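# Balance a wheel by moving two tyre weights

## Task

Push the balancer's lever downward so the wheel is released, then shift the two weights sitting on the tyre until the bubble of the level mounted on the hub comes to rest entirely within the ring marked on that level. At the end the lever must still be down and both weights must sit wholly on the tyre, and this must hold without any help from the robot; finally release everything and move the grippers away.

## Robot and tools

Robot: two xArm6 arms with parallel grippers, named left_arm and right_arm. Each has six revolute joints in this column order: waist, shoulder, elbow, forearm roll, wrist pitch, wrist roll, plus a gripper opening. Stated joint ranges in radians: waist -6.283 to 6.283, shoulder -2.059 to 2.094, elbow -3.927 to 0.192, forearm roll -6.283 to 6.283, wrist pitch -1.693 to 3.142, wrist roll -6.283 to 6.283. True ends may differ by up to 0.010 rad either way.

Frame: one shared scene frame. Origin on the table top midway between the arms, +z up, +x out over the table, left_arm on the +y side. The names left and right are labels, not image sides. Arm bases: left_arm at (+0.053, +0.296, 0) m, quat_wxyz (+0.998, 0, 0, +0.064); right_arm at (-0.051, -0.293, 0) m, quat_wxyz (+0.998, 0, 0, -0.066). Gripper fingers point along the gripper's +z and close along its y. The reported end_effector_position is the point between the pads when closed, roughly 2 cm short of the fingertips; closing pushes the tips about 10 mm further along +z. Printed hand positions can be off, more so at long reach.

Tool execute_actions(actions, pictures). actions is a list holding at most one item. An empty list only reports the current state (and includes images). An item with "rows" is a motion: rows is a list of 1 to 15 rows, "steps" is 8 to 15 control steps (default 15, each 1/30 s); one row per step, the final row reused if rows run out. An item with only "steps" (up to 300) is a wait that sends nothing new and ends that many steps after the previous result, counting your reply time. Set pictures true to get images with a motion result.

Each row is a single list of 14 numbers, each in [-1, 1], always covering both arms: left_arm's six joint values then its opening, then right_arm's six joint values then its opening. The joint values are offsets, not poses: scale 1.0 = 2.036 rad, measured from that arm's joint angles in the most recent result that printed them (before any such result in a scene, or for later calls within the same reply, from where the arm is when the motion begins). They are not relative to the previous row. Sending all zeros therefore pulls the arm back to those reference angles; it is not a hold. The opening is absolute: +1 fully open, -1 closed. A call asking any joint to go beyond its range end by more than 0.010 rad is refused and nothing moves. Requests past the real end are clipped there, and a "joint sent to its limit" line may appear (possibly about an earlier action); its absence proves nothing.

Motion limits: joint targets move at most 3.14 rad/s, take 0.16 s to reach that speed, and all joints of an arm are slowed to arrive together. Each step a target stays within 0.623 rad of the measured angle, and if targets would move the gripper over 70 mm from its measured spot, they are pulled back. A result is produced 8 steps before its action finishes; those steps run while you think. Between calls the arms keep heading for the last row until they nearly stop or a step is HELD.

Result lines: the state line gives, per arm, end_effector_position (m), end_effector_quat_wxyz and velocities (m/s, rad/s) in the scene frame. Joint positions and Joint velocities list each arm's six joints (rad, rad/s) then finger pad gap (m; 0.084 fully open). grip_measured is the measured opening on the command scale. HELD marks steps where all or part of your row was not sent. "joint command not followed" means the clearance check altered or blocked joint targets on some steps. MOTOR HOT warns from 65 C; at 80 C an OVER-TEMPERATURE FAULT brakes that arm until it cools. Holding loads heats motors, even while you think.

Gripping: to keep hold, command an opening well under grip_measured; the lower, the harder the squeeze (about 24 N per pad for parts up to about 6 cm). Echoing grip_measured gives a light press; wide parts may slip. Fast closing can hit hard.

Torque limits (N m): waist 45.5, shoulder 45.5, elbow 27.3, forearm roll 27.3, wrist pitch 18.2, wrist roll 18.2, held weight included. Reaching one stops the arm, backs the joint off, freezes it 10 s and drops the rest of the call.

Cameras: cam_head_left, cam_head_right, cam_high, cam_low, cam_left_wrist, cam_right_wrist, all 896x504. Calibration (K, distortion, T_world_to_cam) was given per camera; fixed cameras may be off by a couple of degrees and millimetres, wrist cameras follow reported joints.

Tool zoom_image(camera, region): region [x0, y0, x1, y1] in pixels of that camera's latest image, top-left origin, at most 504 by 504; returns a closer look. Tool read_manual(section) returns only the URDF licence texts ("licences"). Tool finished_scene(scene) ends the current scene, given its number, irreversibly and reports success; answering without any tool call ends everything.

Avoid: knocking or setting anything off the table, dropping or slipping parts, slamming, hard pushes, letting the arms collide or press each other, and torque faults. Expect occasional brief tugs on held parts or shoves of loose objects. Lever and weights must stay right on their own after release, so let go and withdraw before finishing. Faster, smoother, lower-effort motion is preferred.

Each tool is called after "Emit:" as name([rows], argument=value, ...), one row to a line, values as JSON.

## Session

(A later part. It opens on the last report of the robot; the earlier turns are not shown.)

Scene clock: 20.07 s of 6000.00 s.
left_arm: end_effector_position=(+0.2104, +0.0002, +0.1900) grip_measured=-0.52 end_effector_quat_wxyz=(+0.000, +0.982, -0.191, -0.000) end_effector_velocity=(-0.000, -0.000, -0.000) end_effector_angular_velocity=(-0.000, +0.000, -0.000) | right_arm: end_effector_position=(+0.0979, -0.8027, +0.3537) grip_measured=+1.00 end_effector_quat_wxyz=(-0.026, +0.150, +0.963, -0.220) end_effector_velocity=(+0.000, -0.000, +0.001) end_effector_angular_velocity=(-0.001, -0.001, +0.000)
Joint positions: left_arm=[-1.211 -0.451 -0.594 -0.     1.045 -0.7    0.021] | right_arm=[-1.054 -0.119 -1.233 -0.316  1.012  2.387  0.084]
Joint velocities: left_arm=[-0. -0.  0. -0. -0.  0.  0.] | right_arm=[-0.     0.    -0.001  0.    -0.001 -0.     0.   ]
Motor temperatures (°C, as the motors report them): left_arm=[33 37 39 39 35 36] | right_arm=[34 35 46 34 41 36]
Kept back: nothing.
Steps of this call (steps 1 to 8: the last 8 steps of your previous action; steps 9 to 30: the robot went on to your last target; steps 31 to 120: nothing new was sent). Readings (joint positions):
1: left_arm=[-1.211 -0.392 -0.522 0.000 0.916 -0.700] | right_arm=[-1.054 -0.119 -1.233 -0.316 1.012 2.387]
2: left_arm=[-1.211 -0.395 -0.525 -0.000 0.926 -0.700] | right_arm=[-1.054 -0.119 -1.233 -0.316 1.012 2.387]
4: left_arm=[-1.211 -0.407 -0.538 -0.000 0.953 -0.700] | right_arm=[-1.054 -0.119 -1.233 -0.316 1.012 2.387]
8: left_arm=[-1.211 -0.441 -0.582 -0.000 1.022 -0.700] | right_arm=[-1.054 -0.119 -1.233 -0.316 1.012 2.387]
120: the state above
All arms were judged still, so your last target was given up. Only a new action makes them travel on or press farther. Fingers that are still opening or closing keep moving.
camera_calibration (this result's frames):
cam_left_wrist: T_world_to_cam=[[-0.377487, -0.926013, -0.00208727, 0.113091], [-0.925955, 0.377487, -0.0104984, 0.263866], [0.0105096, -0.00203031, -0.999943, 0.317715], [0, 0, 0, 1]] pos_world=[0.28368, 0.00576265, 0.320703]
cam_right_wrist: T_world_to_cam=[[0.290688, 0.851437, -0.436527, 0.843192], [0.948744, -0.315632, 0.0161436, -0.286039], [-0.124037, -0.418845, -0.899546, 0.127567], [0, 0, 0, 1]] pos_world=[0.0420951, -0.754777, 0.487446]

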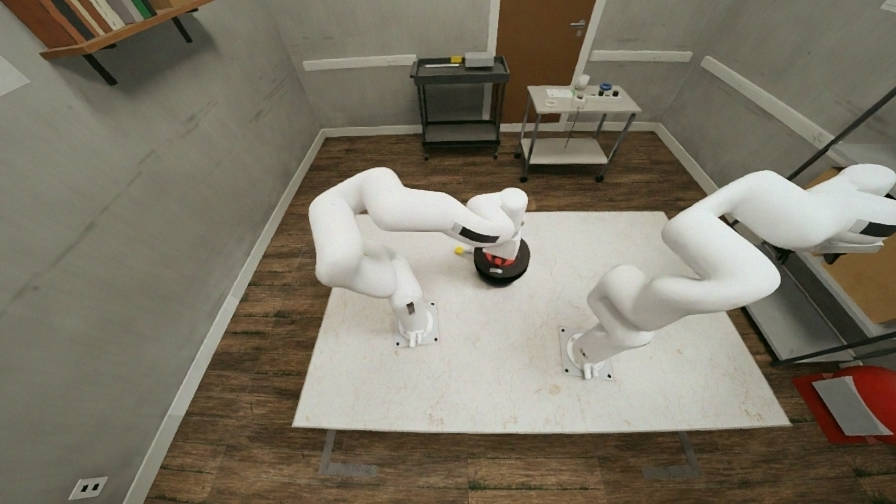

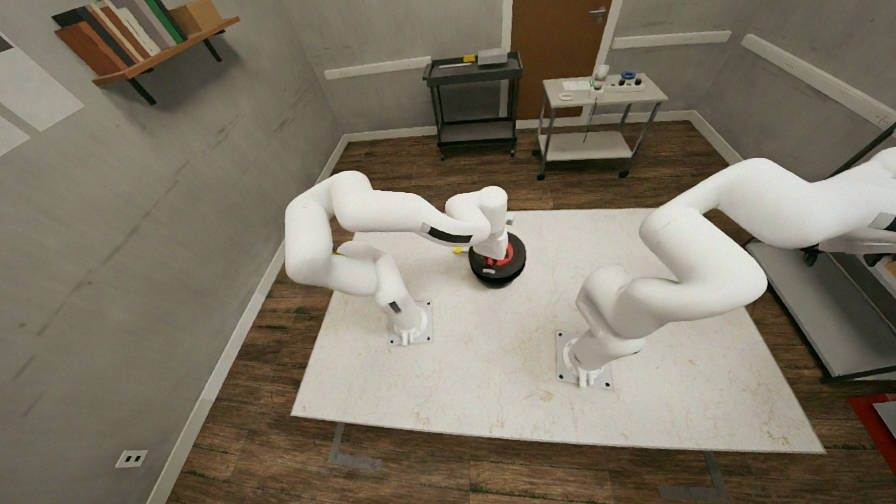

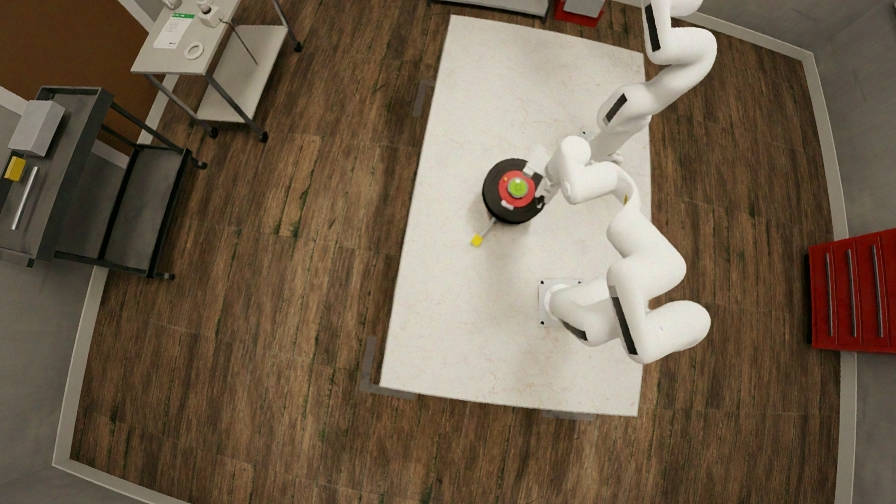

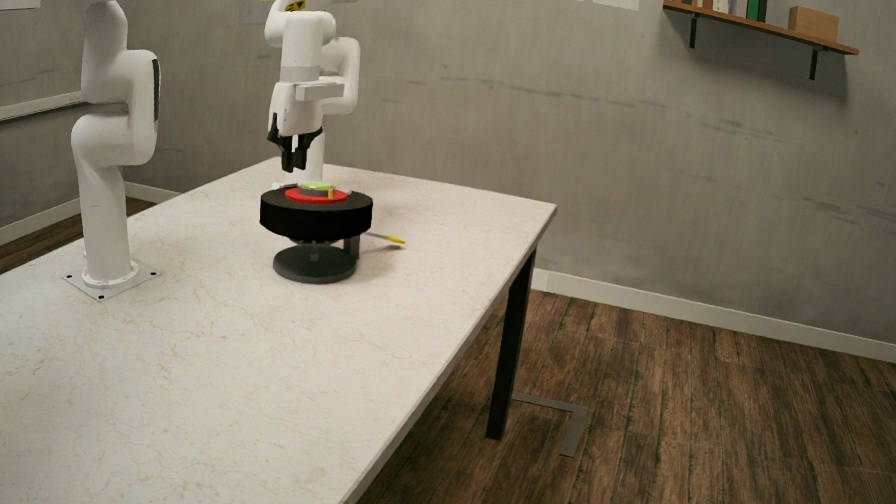

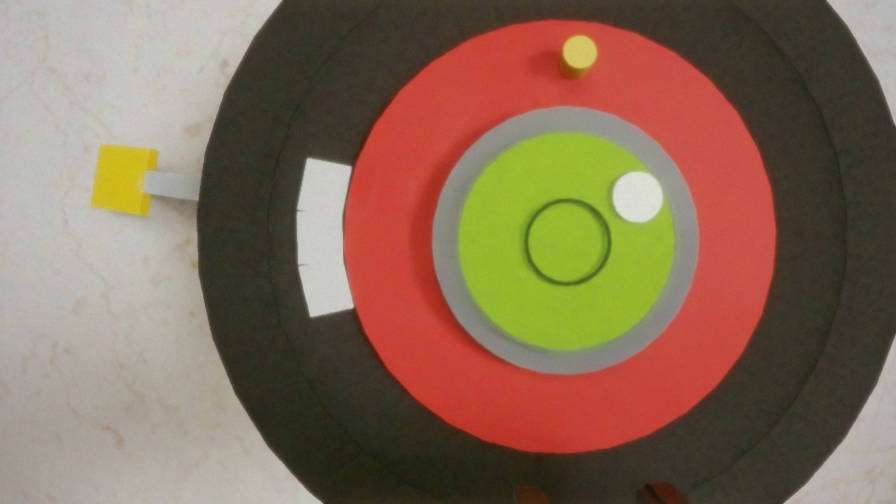

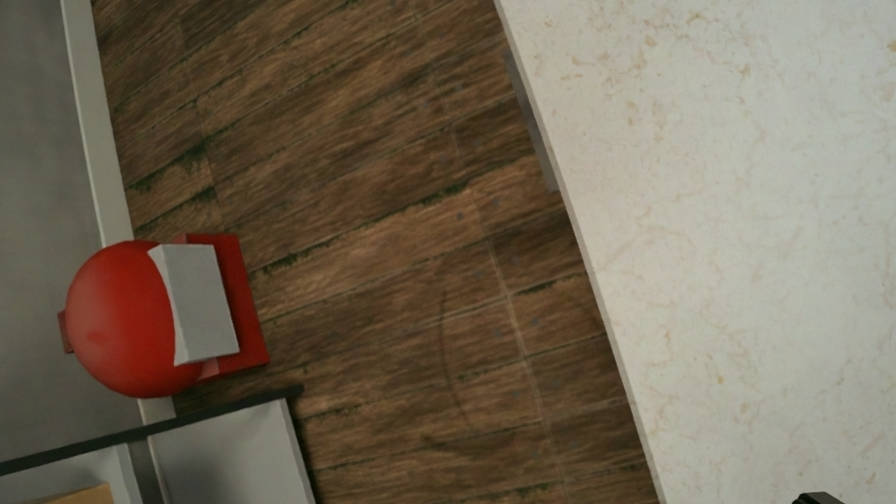

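Emit:
execute_actions([
  {"rows":[[-0.0354,-0.0512,0.0374,0,0.0138,-0.0354,0.15,0,0,0,0,0,0,1]],"steps":15},
])

Emit:
execute_actions([
  {"steps":20},
], pictures=true)

Scene clock: 20.73 s of 6000.00 s.
left_arm: end_effector_position=(+0.1815, +0.0117, +0.1903) grip_measured=+0.14 end_effector_quat_wxyz=(+0.000, +0.982, -0.191, +0.000) end_effector_velocity=(-0.061, +0.026, -0.001) end_effector_angular_velocity=(-0.004, -0.003, -0.001) | right_arm: end_effector_position=(+0.0979, -0.8027, +0.3537) grip_measured=+1.00 end_effector_quat_wxyz=(-0.026, +0.150, +0.963, -0.220) end_effector_velocity=(-0.000, +0.000, -0.001) end_effector_angular_velocity=(+0.001, +0.001, +0.000)
Joint positions: left_arm=[-1.276 -0.545 -0.526 -0.     1.07  -0.762  0.05 ] | right_arm=[-1.054 -0.119 -1.233 -0.316  1.012  2.387  0.084]
Joint velocities: left_arm=[-0.145 -0.207  0.147  0.001  0.054 -0.144  0.002] | right_arm=[-0.     0.     0.001 -0.    -0.     0.    -0.   ]
Motor temperatures (°C, as the motors report them): left_arm=[33 37 39 39 35 36] | right_arm=[34 35 46 34 41 36]
Steps of this call (steps 1 to 13: nothing new was sent; steps 14 to 20: the first 7 steps of this action). Readings (joint positions):
14: left_arm=[-1.211 -0.451 -0.594 -0.000 1.045 -0.700] | right_arm=[-1.054 -0.119 -1.233 -0.316 1.012 2.387]
15: left_arm=[-1.214 -0.455 -0.591 -0.000 1.046 -0.703] | right_arm=[-1.054 -0.119 -1.233 -0.316 1.012 2.387]
17: left_arm=[-1.240 -0.493 -0.563 -0.000 1.056 -0.730] | right_arm=[-1.054 -0.119 -1.233 -0.316 1.012 2.387]
20: the state above

Scene clock: 21.40 s of 6000.00 s.
left_arm: end_effector_position=(+0.1782, +0.0133, +0.1900) grip_measured=+0.14 end_effector_quat_wxyz=(+0.000, +0.982, -0.191, -0.000) end_effector_velocity=(-0.001, -0.000, -0.000) end_effector_angular_velocity=(+0.001, +0.000, -0.003) | right_arm: end_effector_position=(+0.0979, -0.8027, +0.3537) grip_measured=+1.00 end_effector_quat_wxyz=(-0.026, +0.150, +0.963, -0.220) end_effector_velocity=(+0.000, +0.000, -0.001) end_effector_angular_velocity=(+0.003, -0.000, -0.000)
Joint positions: left_arm=[-1.283 -0.555 -0.518 -0.     1.073 -0.772  0.05 ] | right_arm=[-1.054 -0.119 -1.233 -0.316  1.012  2.387  0.084]
Joint velocities: left_arm=[-0.002  0.001  0.    -0.    -0.     0.     0.   ] | right_arm=[ 0.     0.002  0.     0.001  0.001 -0.     0.   ]
Motor temperatures (°C, as the motors report them): left_arm=[33 37 39 39 35 36] | right_arm=[34 35 46 34 41 36]
Kept back: nothing.
Steps of this call (steps 1 to 8: the last 8 steps of your previous action; steps 9 to 20: the robot went on to your last target). Readings (joint positions):
1: left_arm=[-1.279 -0.550 -0.522 -0.000 1.071 -0.766] | right_arm=[-1.054 -0.119 -1.233 -0.316 1.012 2.387]
2: left_arm=[-1.281 -0.552 -0.520 -0.000 1.072 -0.768] | right_arm=[-1.054 -0.119 -1.233 -0.316 1.012 2.387]
4: left_arm=[-1.282 -0.554 -0.519 -0.000 1.073 -0.770] | right_arm=[-1.054 -0.119 -1.233 -0.316 1.012 2.387]
8: left_arm=[-1.283 -0.555 -0.518 -0.000 1.073 -0.771] | right_arm=[-1.054 -0.119 -1.233 -0.316 1.012 2.387]
20: the state above
camera_calibration (this result's frames):
cam_left_wrist: T_world_to_cam=[[-0.377457, -0.926025, -0.00211381, 0.113088], [-0.925968, 0.377458, -0.0104624, 0.229151], [0.0104863, -0.00199179, -0.999943, 0.318113], [0, 0, 0, 1]] pos_world=[0.251536, 0.0188606, 0.320732]
cam_right_wrist: T_world_to_cam=[[0.290688, 0.851437, -0.436527, 0.843192], [0.948744, -0.315632, 0.0161436, -0.286039], [-0.124037, -0.418845, -0.899546, 0.127567], [0, 0, 0, 1]] pos_world=[0.0420951, -0.754777, 0.487446]

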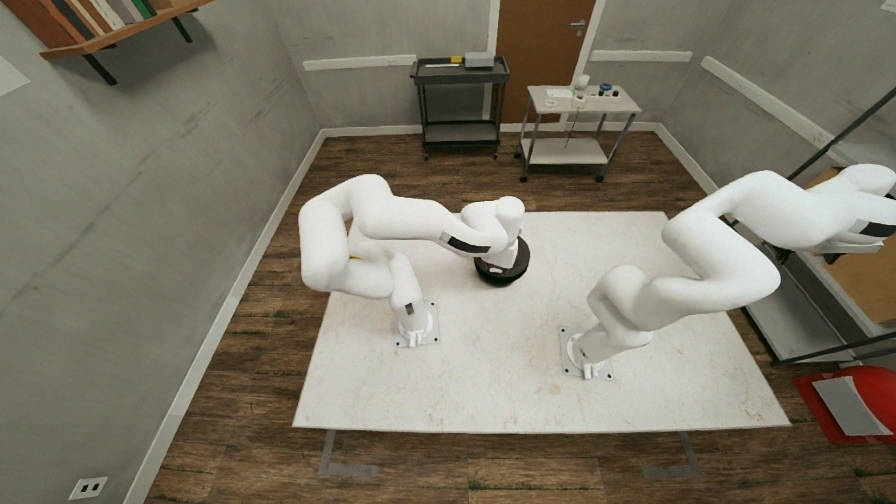

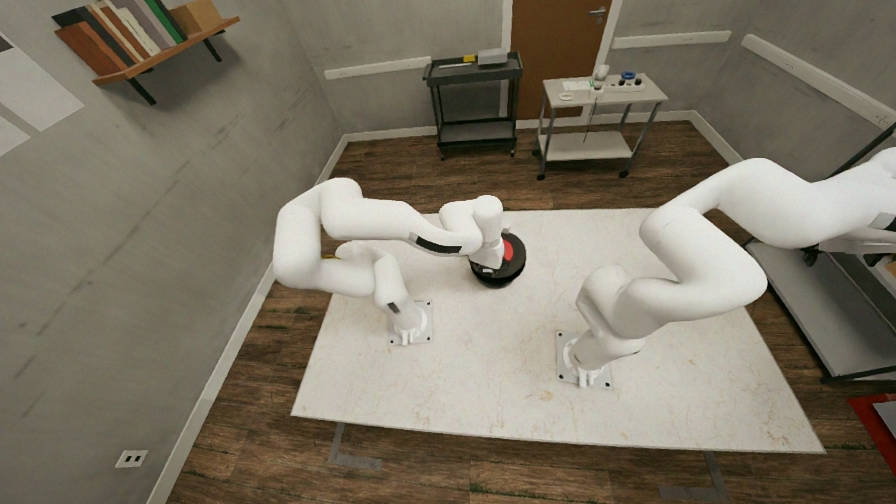

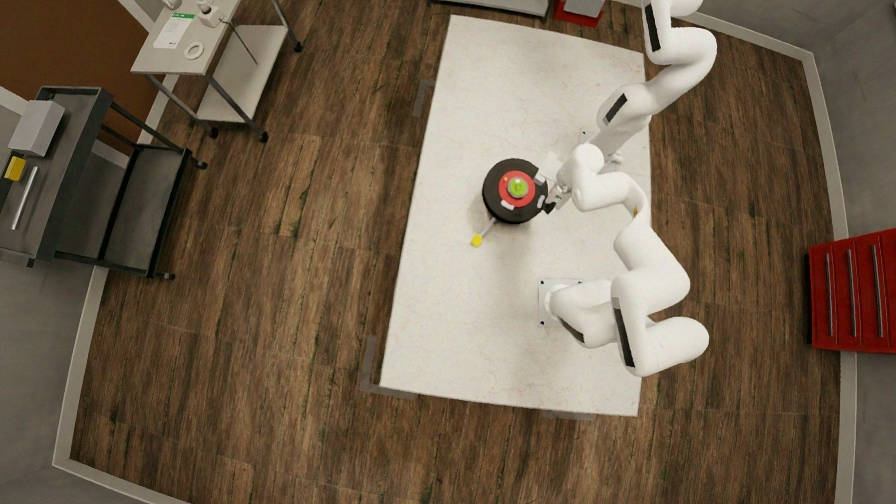

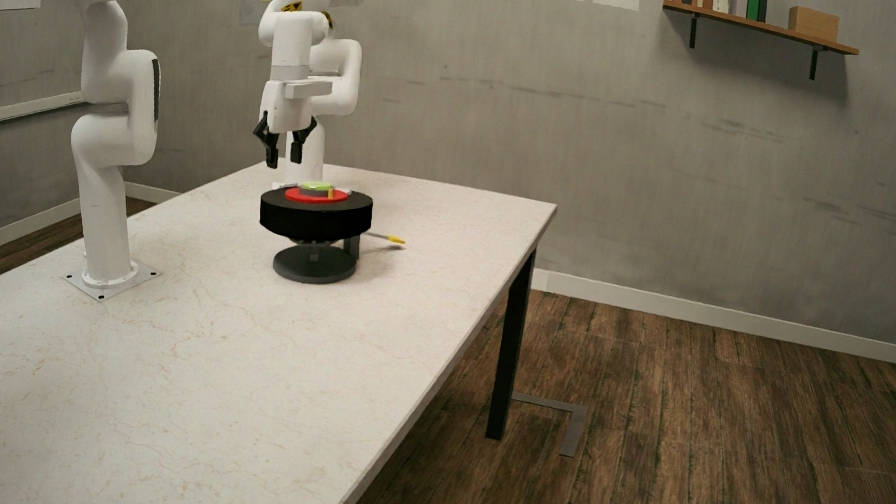

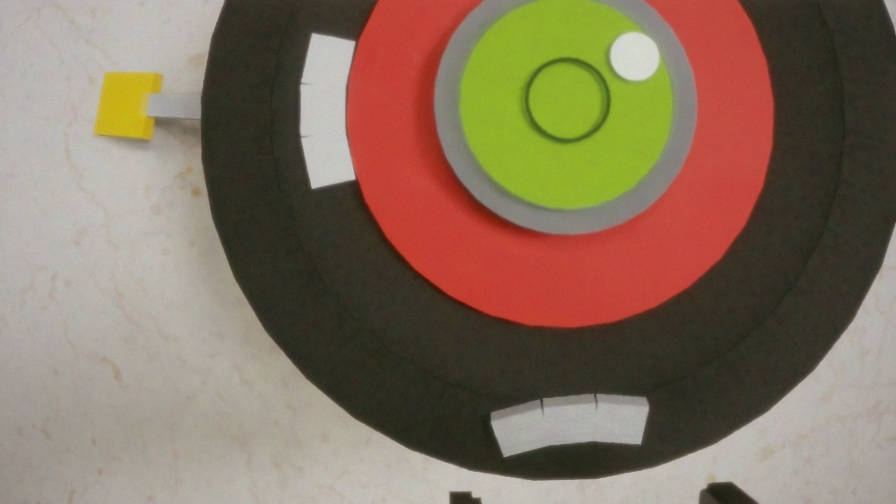

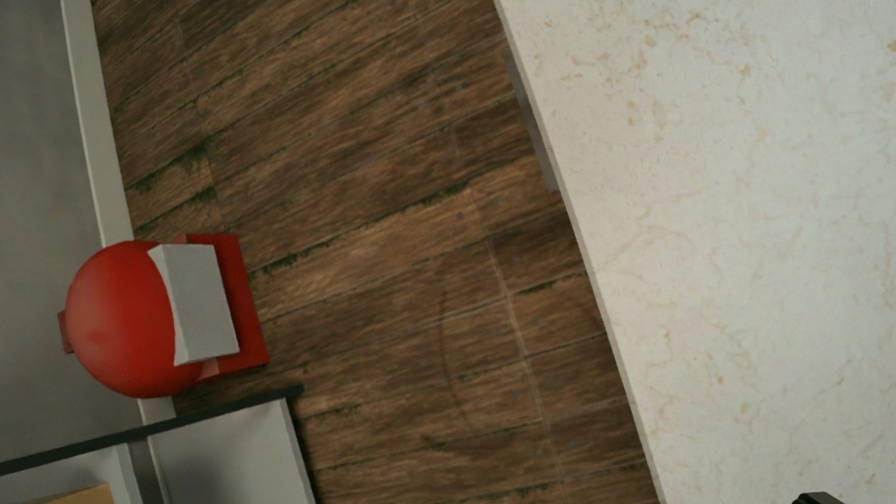

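Emit:
execute_actions([
  {"rows":[[0.0196,0.031,-0.022,0,-0.0088,-0.0196,0.2,0,0,0,0,0,0,1]],"steps":15},
])

Emit:
execute_actions([
  {"steps":12},
])

Emit:
execute_actions([
  {"rows":[[0,0.004,0.005,0,-0.009,0,0.2,0,0,0,0,0,0,1],[0,0.008,0.01,0,-0.018,0,0.2,0,0,0,0,0,0,1],[0,0.012,0.015,0,-0.027,0,0.2,0,0,0,0,0,0,1],[0,0.015,0.018,0,-0.033,0,0.2,0,0,0,0,0,0,1],[0,0.018,0.022,0,-0.04,0,0.2,0,0,0,0,0,0,1],[0,0.02,0.0245,0,-0.0445,0,0.2,0,0,0,0,0,0,1],[0,0.022,0.027,0,-0.049,0,0.2,0,0,0,0,0,0,1],[0,0.0235,0.0288,0,-0.0523,0,0.2,0,0,0,0,0,0,1],[0,0.025,0.0306,0,-0.0556,0,0.2,0,0,0,0,0,0,1],[0,0.0262,0.032,0,-0.0582,0,0.2,0,0,0,0,0,0,1],[0,0.0274,0.0334,0,-0.0608,0,0.2,0,0,0,0,0,0,1],[0,0.0286,0.0349,0,-0.0635,0,0.2,0,0,0,0,0,0,1],[0,0.0298,0.0363,0,-0.0662,0,0.2,0,0,0,0,0,0,1],[0,0.0308,0.0376,0,-0.0684,0,0.2,0,0,0,0,0,0,1],[0,0.0317,0.0388,0,-0.0705,0,0.2,0,0,0,0,0,0,1]],"steps":15},
])

Emit:
execute_actions([
  {"steps":30},
], pictures=true)

Scene clock: 23.10 s of 6000.00 s.
left_arm: end_effector_position=(+0.1947, +0.0055, +0.1898) grip_measured=+0.19 end_effector_quat_wxyz=(-0.000, +0.988, -0.155, -0.000) end_effector_velocity=(+0.026, -0.010, -0.004) end_effector_angular_velocity=(+0.007, +0.004, +0.123) | right_arm: end_effector_position=(+0.0979, -0.8027, +0.3537) grip_measured=+1.00 end_effector_quat_wxyz=(-0.026, +0.150, +0.963, -0.220) end_effector_velocity=(+0.000, +0.000, +0.001) end_effector_angular_velocity=(-0.002, +0.000, +0.001)
Joint positions: left_arm=[-1.247 -0.497 -0.559 -0.     1.057 -0.807  0.052] | right_arm=[-1.054 -0.119 -1.233 -0.316  1.012  2.387  0.084]
Joint velocities: left_arm=[ 0.059  0.093 -0.06  -0.001 -0.025 -0.065  0.   ] | right_arm=[ 0.001 -0.001  0.    -0.001 -0.001  0.    -0.   ]
Motor temperatures (°C, as the motors report them): left_arm=[33 37 39 39 35 36] | right_arm=[34 35 46 34 41 36]
Steps of this call (steps 1 to 15: the robot went on to your last target; steps 16 to 44: nothing new was sent; steps 45 to 51: the first 7 steps of this action). Readings (joint positions):
45: left_arm=[-1.283 -0.555 -0.518 -0.000 1.073 -0.772] | right_arm=[-1.054 -0.119 -1.233 -0.316 1.012 2.387]
46: left_arm=[-1.281 -0.552 -0.520 -0.000 1.072 -0.775] | right_arm=[-1.054 -0.119 -1.233 -0.316 1.012 2.387]
48: left_arm=[-1.263 -0.523 -0.541 -0.000 1.064 -0.793] | right_arm=[-1.054 -0.119 -1.233 -0.316 1.012 2.387]
51: the state above

Scene clock: 23.50 s of 6000.00 s.
left_arm: end_effector_position=(+0.1961, +0.0048, +0.1899) grip_measured=+0.19 end_effector_quat_wxyz=(-0.000, +0.988, -0.151, -0.000) end_effector_velocity=(+0.001, +0.000, +0.000) end_effector_angular_velocity=(-0.000, -0.000, +0.002) | right_arm: end_effector_position=(+0.0979, -0.8027, +0.3537) grip_measured=+1.00 end_effector_quat_wxyz=(-0.026, +0.150, +0.963, -0.220) end_effector_velocity=(+0.000, -0.000, +0.000) end_effector_angular_velocity=(-0.000, -0.001, -0.000)
Joint positions: left_arm=[-1.244 -0.493 -0.562 -0.     1.055 -0.812  0.052] | right_arm=[-1.054 -0.119 -1.233 -0.316  1.012  2.387  0.084]
Joint velocities: left_arm=[ 0.002  0.001 -0.001  0.    -0.001 -0.    -0.   ] | right_arm=[ 0.     0.    -0.001  0.001  0.     0.    -0.   ]
Motor temperatures (°C, as the motors report them): left_arm=[33 37 39 39 35 36] | right_arm=[34 35 46 34 41 36]
Kept back: nothing.
Steps of this call (steps 1 to 8: the last 8 steps of your previous action; steps 9 to 12: the robot went on to your last target). Readings (joint positions):
1: left_arm=[-1.245 -0.495 -0.560 -0.000 1.056 -0.809] | right_arm=[-1.054 -0.119 -1.233 -0.316 1.012 2.387]
2: left_arm=[-1.244 -0.494 -0.561 -0.000 1.056 -0.810] | right_arm=[-1.054 -0.119 -1.233 -0.316 1.012 2.387]
4: left_arm=[-1.244 -0.493 -0.562 -0.000 1.055 -0.811] | right_arm=[-1.054 -0.119 -1.233 -0.316 1.012 2.387]
8: left_arm=[-1.244 -0.493 -0.562 -0.000 1.055 -0.811] | right_arm=[-1.054 -0.119 -1.233 -0.316 1.012 2.387]
12: the state above

Scene clock: 23.73 s of 6000.00 s.
left_arm: end_effector_position=(+0.1963, +0.0043, +0.1717) grip_measured=+0.19 end_effector_quat_wxyz=(-0.000, +0.988, -0.151, -0.000) end_effector_velocity=(-0.005, +0.011, -0.129) end_effector_angular_velocity=(+0.044, +0.021, -0.001) | right_arm: end_effector_position=(+0.0979, -0.8027, +0.3537) grip_measured=+1.00 end_effector_quat_wxyz=(-0.026, +0.150, +0.963, -0.220) end_effector_velocity=(+0.000, +0.001, -0.000) end_effector_angular_velocity=(+0.002, -0.001, -0.001)
Joint positions: left_arm=[-1.244 -0.465 -0.528 -0.     0.995 -0.812  0.052] | right_arm=[-1.054 -0.119 -1.233 -0.316  1.012  2.387  0.084]
Joint velocities: left_arm=[-0.     0.189  0.237  0.    -0.377  0.001 -0.   ] | right_arm=[-0.    -0.     0.001  0.002  0.001 -0.     0.   ]
Motor temperatures (°C, as the motors report them): left_arm=[33 37 39 39 35 36] | right_arm=[34 35 46 34 41 36]
Steps of this call (steps 1 to 7: the first 7 steps of this action). Readings (joint positions):
1: left_arm=[-1.244 -0.492 -0.562 -0.000 1.055 -0.812] | right_arm=[-1.054 -0.119 -1.233 -0.316 1.012 2.387]
2: left_arm=[-1.243 -0.492 -0.561 -0.000 1.052 -0.812] | right_arm=[-1.054 -0.119 -1.233 -0.316 1.012 2.387]
4: left_arm=[-1.244 -0.484 -0.552 -0.000 1.034 -0.812] | right_arm=[-1.054 -0.119 -1.233 -0.316 1.012 2.387]
7: the state above

Scene clock: 24.73 s of 6000.00 s.
left_arm: end_effector_position=(+0.1963, +0.0044, +0.1484) grip_measured=+0.19 end_effector_quat_wxyz=(+0.001, +0.988, -0.151, +0.000) end_effector_velocity=(-0.000, +0.000, -0.001) end_effector_angular_velocity=(+0.001, +0.001, +0.001) | right_arm: end_effector_position=(+0.0979, -0.8027, +0.3537) grip_measured=+1.00 end_effector_quat_wxyz=(-0.026, +0.150, +0.963, -0.220) end_effector_velocity=(-0.000, -0.000, +0.000) end_effector_angular_velocity=(-0.001, +0.000, +0.000)
Joint positions: left_arm=[-1.244 -0.428 -0.484 -0.     0.911 -0.812  0.052] | right_arm=[-1.054 -0.119 -1.233 -0.316  1.012  2.387  0.084]
Joint velocities: left_arm=[-0.     0.001  0.001 -0.    -0.    -0.001  0.   ] | right_arm=[-0.    -0.001  0.001 -0.001 -0.001  0.    -0.   ]
Motor temperatures (°C, as the motors report them): left_arm=[33 37 39 39 35 36] | right_arm=[34 35 47 34 41 36]
Kept back: nothing.
Steps of this call (steps 1 to 8: the last 8 steps of your previous action; steps 9 to 30: the robot went on to your last target). Readings (joint positions):
1: left_arm=[-1.244 -0.459 -0.521 -0.000 0.983 -0.812] | right_arm=[-1.054 -0.119 -1.233 -0.316 1.012 2.387]
2: left_arm=[-1.244 -0.454 -0.515 -0.000 0.972 -0.812] | right_arm=[-1.054 -0.119 -1.233 -0.316 1.012 2.387]
4: left_arm=[-1.244 -0.446 -0.505 -0.000 0.954 -0.812] | right_arm=[-1.054 -0.119 -1.233 -0.316 1.012 2.387]
8: left_arm=[-1.244 -0.435 -0.493 -0.000 0.928 -0.812] | right_arm=[-1.054 -0.119 -1.233 -0.316 1.012 2.387]
30: the state above
All arms were judged still, so your last target was given up. Only a new action makes them travel on or press farther. Fingers that are still opening or closing keep moving.
camera_calibration (this result's frames):
cam_left_wrist: T_world_to_cam=[[-0.302586, -0.953121, -0.00124515, 0.0968109], [-0.953057, 0.30258, -0.0112807, 0.254599], [0.0111287, -0.00222669, -0.999936, 0.276202], [0, 0, 0, 1]] pos_world=[0.268867, 0.0158511, 0.279177]
cam_right_wrist: T_world_to_cam=[[0.290687, 0.851437, -0.436527, 0.843192], [0.948744, -0.315632, 0.0161435, -0.286038], [-0.124037, -0.418845, -0.899546, 0.127567], [0, 0, 0, 1]] pos_world=[0.0420951, -0.754777, 0.487446]

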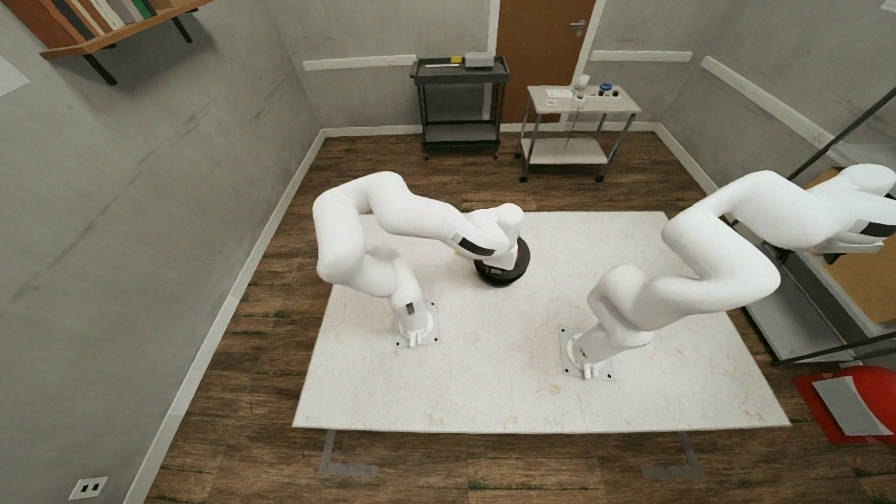

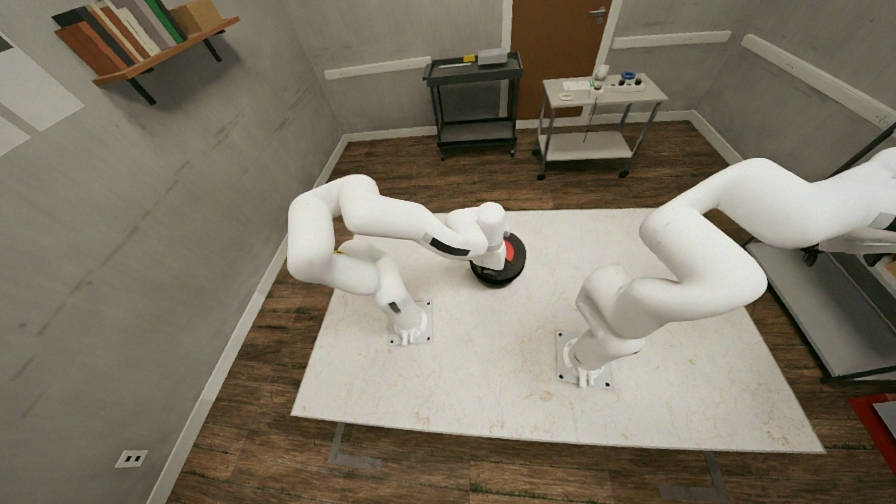

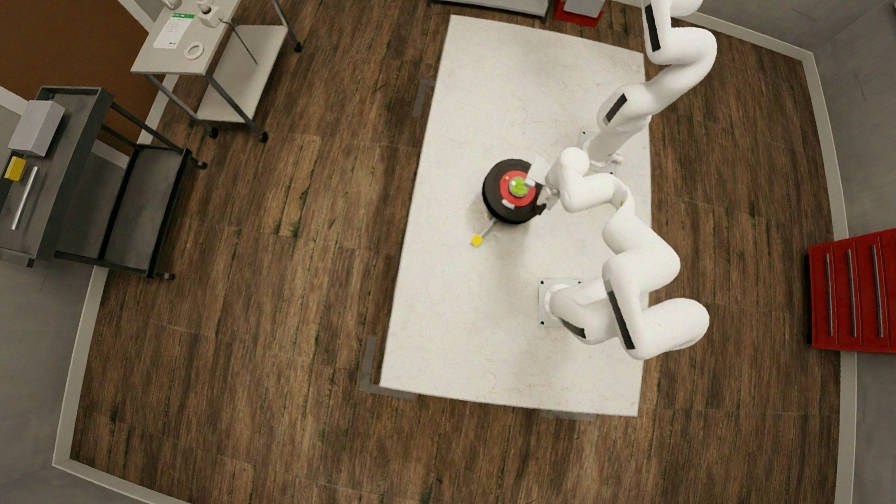

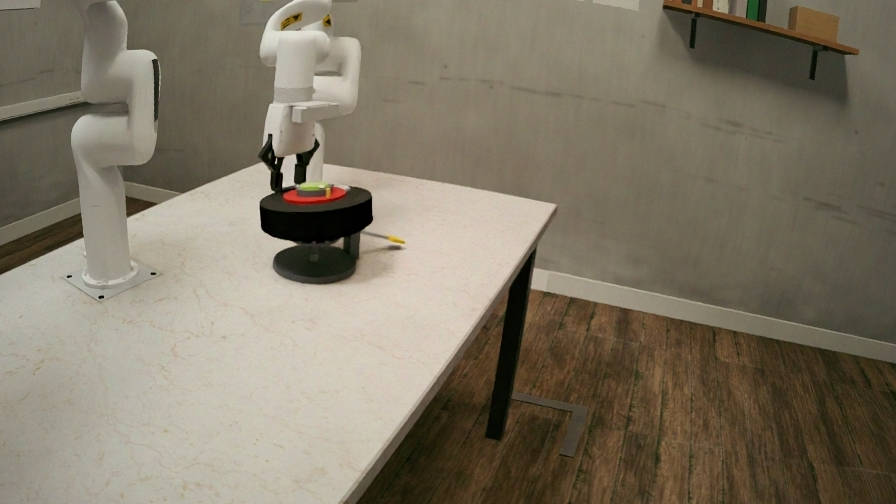

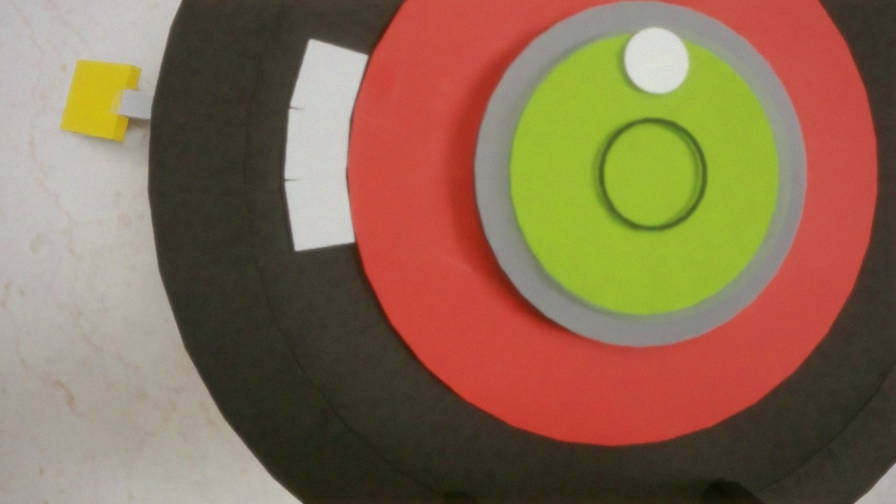

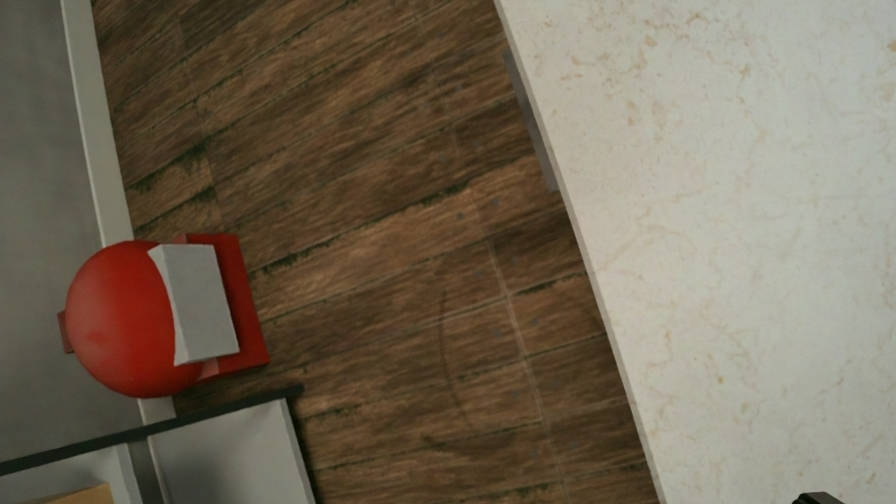

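Good. Close, more gently.

Emit:
execute_actions([
  {"rows":[[0,0,0,0,0,0,0.17,0,0,0,0,0,0,1],[0,0,0,0,0,0,0.14,0,0,0,0,0,0,1],[0,0,0,0,0,0,0.11,0,0,0,0,0,0,1],[0,0,0,0,0,0,0.08,0,0,0,0,0,0,1],[0,0,0,0,0,0,0.05,0,0,0,0,0,0,1],[0,0,0,0,0,0,0.02,0,0,0,0,0,0,1],[0,0,0,0,0,0,-0.01,0,0,0,0,0,0,1],[0,0,0,0,0,0,-0.04,0,0,0,0,0,0,1],[0,0,0,0,0,0,-0.07,0,0,0,0,0,0,1],[0,0,0,0,0,0,-0.1,0,0,0,0,0,0,1],[0,0,0,0,0,0,-0.14,0,0,0,0,0,0,1],[0,0,0,0,0,0,-0.18,0,0,0,0,0,0,1],[0,0,0,0,0,0,-0.22,0,0,0,0,0,0,1],[0,0,0,0,0,0,-0.26,0,0,0,0,0,0,1],[0,0,0,0,0,0,-0.3,0,0,0,0,0,0,1]],"steps":15},
])

Emit:
execute_actions([
  {"steps":25},
])

Scene clock: 25.57 s of 6000.00 s.
left_arm: end_effector_position=(+0.1965, +0.0043, +0.1487) grip_measured=+0.03 end_effector_quat_wxyz=(+0.001, +0.989, -0.151, +0.000) end_effector_velocity=(+0.001, -0.002, +0.002) end_effector_angular_velocity=(-0.006, -0.004, -0.000) | right_arm: end_effector_position=(+0.0979, -0.8027, +0.3537) grip_measured=+1.00 end_effector_quat_wxyz=(-0.026, +0.150, +0.963, -0.220) end_effector_velocity=(-0.000, -0.000, +0.001) end_effector_angular_velocity=(-0.002, +0.000, +0.001)
Joint positions: left_arm=[-1.243 -0.429 -0.485  0.     0.912 -0.812  0.045] | right_arm=[-1.054 -0.119 -1.233 -0.316  1.012  2.387  0.084]
Joint velocities: left_arm=[ 0.001 -0.001 -0.005  0.001 -0.001  0.    -0.038] | right_arm=[-0.    -0.001  0.    -0.001 -0.001 -0.001 -0.   ]
Motor temperatures (°C, as the motors report them): left_arm=[33 37 39 39 35 36] | right_arm=[34 36 47 34 41 36]
Steps of this call (steps 1 to 18: nothing new was sent; steps 19 to 25: the first 7 steps of this action). Readings (joint positions):
19: left_arm=[-1.244 -0.428 -0.484 -0.000 0.911 -0.812] | right_arm=[-1.054 -0.119 -1.233 -0.316 1.012 2.387]
20: left_arm=[-1.244 -0.428 -0.484 -0.000 0.911 -0.812] | right_arm=[-1.054 -0.119 -1.233 -0.316 1.012 2.387]
22: left_arm=[-1.243 -0.429 -0.484 -0.000 0.912 -0.812] | right_arm=[-1.054 -0.119 -1.233 -0.316 1.012 2.387]
25: the state above

Scene clock: 26.40 s of 6000.00 s.
left_arm: end_effector_position=(+0.1964, +0.0041, +0.1487) grip_measured=-0.07 end_effector_quat_wxyz=(+0.001, +0.988, -0.151, +0.001) end_effector_velocity=(-0.000, +0.000, -0.001) end_effector_angular_velocity=(+0.002, +0.001, -0.001) | right_arm: end_effector_position=(+0.0979, -0.8027, +0.3537) grip_measured=+1.00 end_effector_quat_wxyz=(-0.026, +0.150, +0.963, -0.220) end_effector_velocity=(+0.000, +0.001, -0.000) end_effector_angular_velocity=(+0.001, -0.000, -0.000)
Joint positions: left_arm=[-1.244 -0.429 -0.485 -0.     0.911 -0.812  0.041] | right_arm=[-1.054 -0.119 -1.233 -0.316  1.012  2.387  0.084]
Joint velocities: left_arm=[-0.001  0.002  0.     0.    -0.    -0.     0.   ] | right_arm=[ 0.    -0.001  0.001  0.001  0.001  0.    -0.   ]
Motor temperatures (°C, as the motors report them): left_arm=[33 37 39 39 35 36] | right_arm=[34 36 47 34 41 36]
Kept back: nothing.
Steps of this call (steps 1 to 8: the last 8 steps of your previous action; steps 9 to 15: the robot went on to your last target; steps 16 to 25: nothing new was sent). Readings (joint positions):
1: left_arm=[-1.243 -0.429 -0.485 0.000 0.912 -0.812] | right_arm=[-1.054 -0.119 -1.233 -0.316 1.012 2.387]
2: left_arm=[-1.243 -0.429 -0.485 0.000 0.912 -0.812] | right_arm=[-1.054 -0.119 -1.233 -0.316 1.012 2.387]
4: left_arm=[-1.243 -0.429 -0.485 0.000 0.912 -0.812] | right_arm=[-1.054 -0.119 -1.233 -0.316 1.012 2.387]
8: left_arm=[-1.243 -0.429 -0.485 -0.000 0.912 -0.812] | right_arm=[-1.054 -0.119 -1.233 -0.316 1.012 2.387]
25: the state above
All arms were judged still, so your last target was given up. Only a new action makes them travel on or press farther. Fingers that are still opening or closing keep moving.


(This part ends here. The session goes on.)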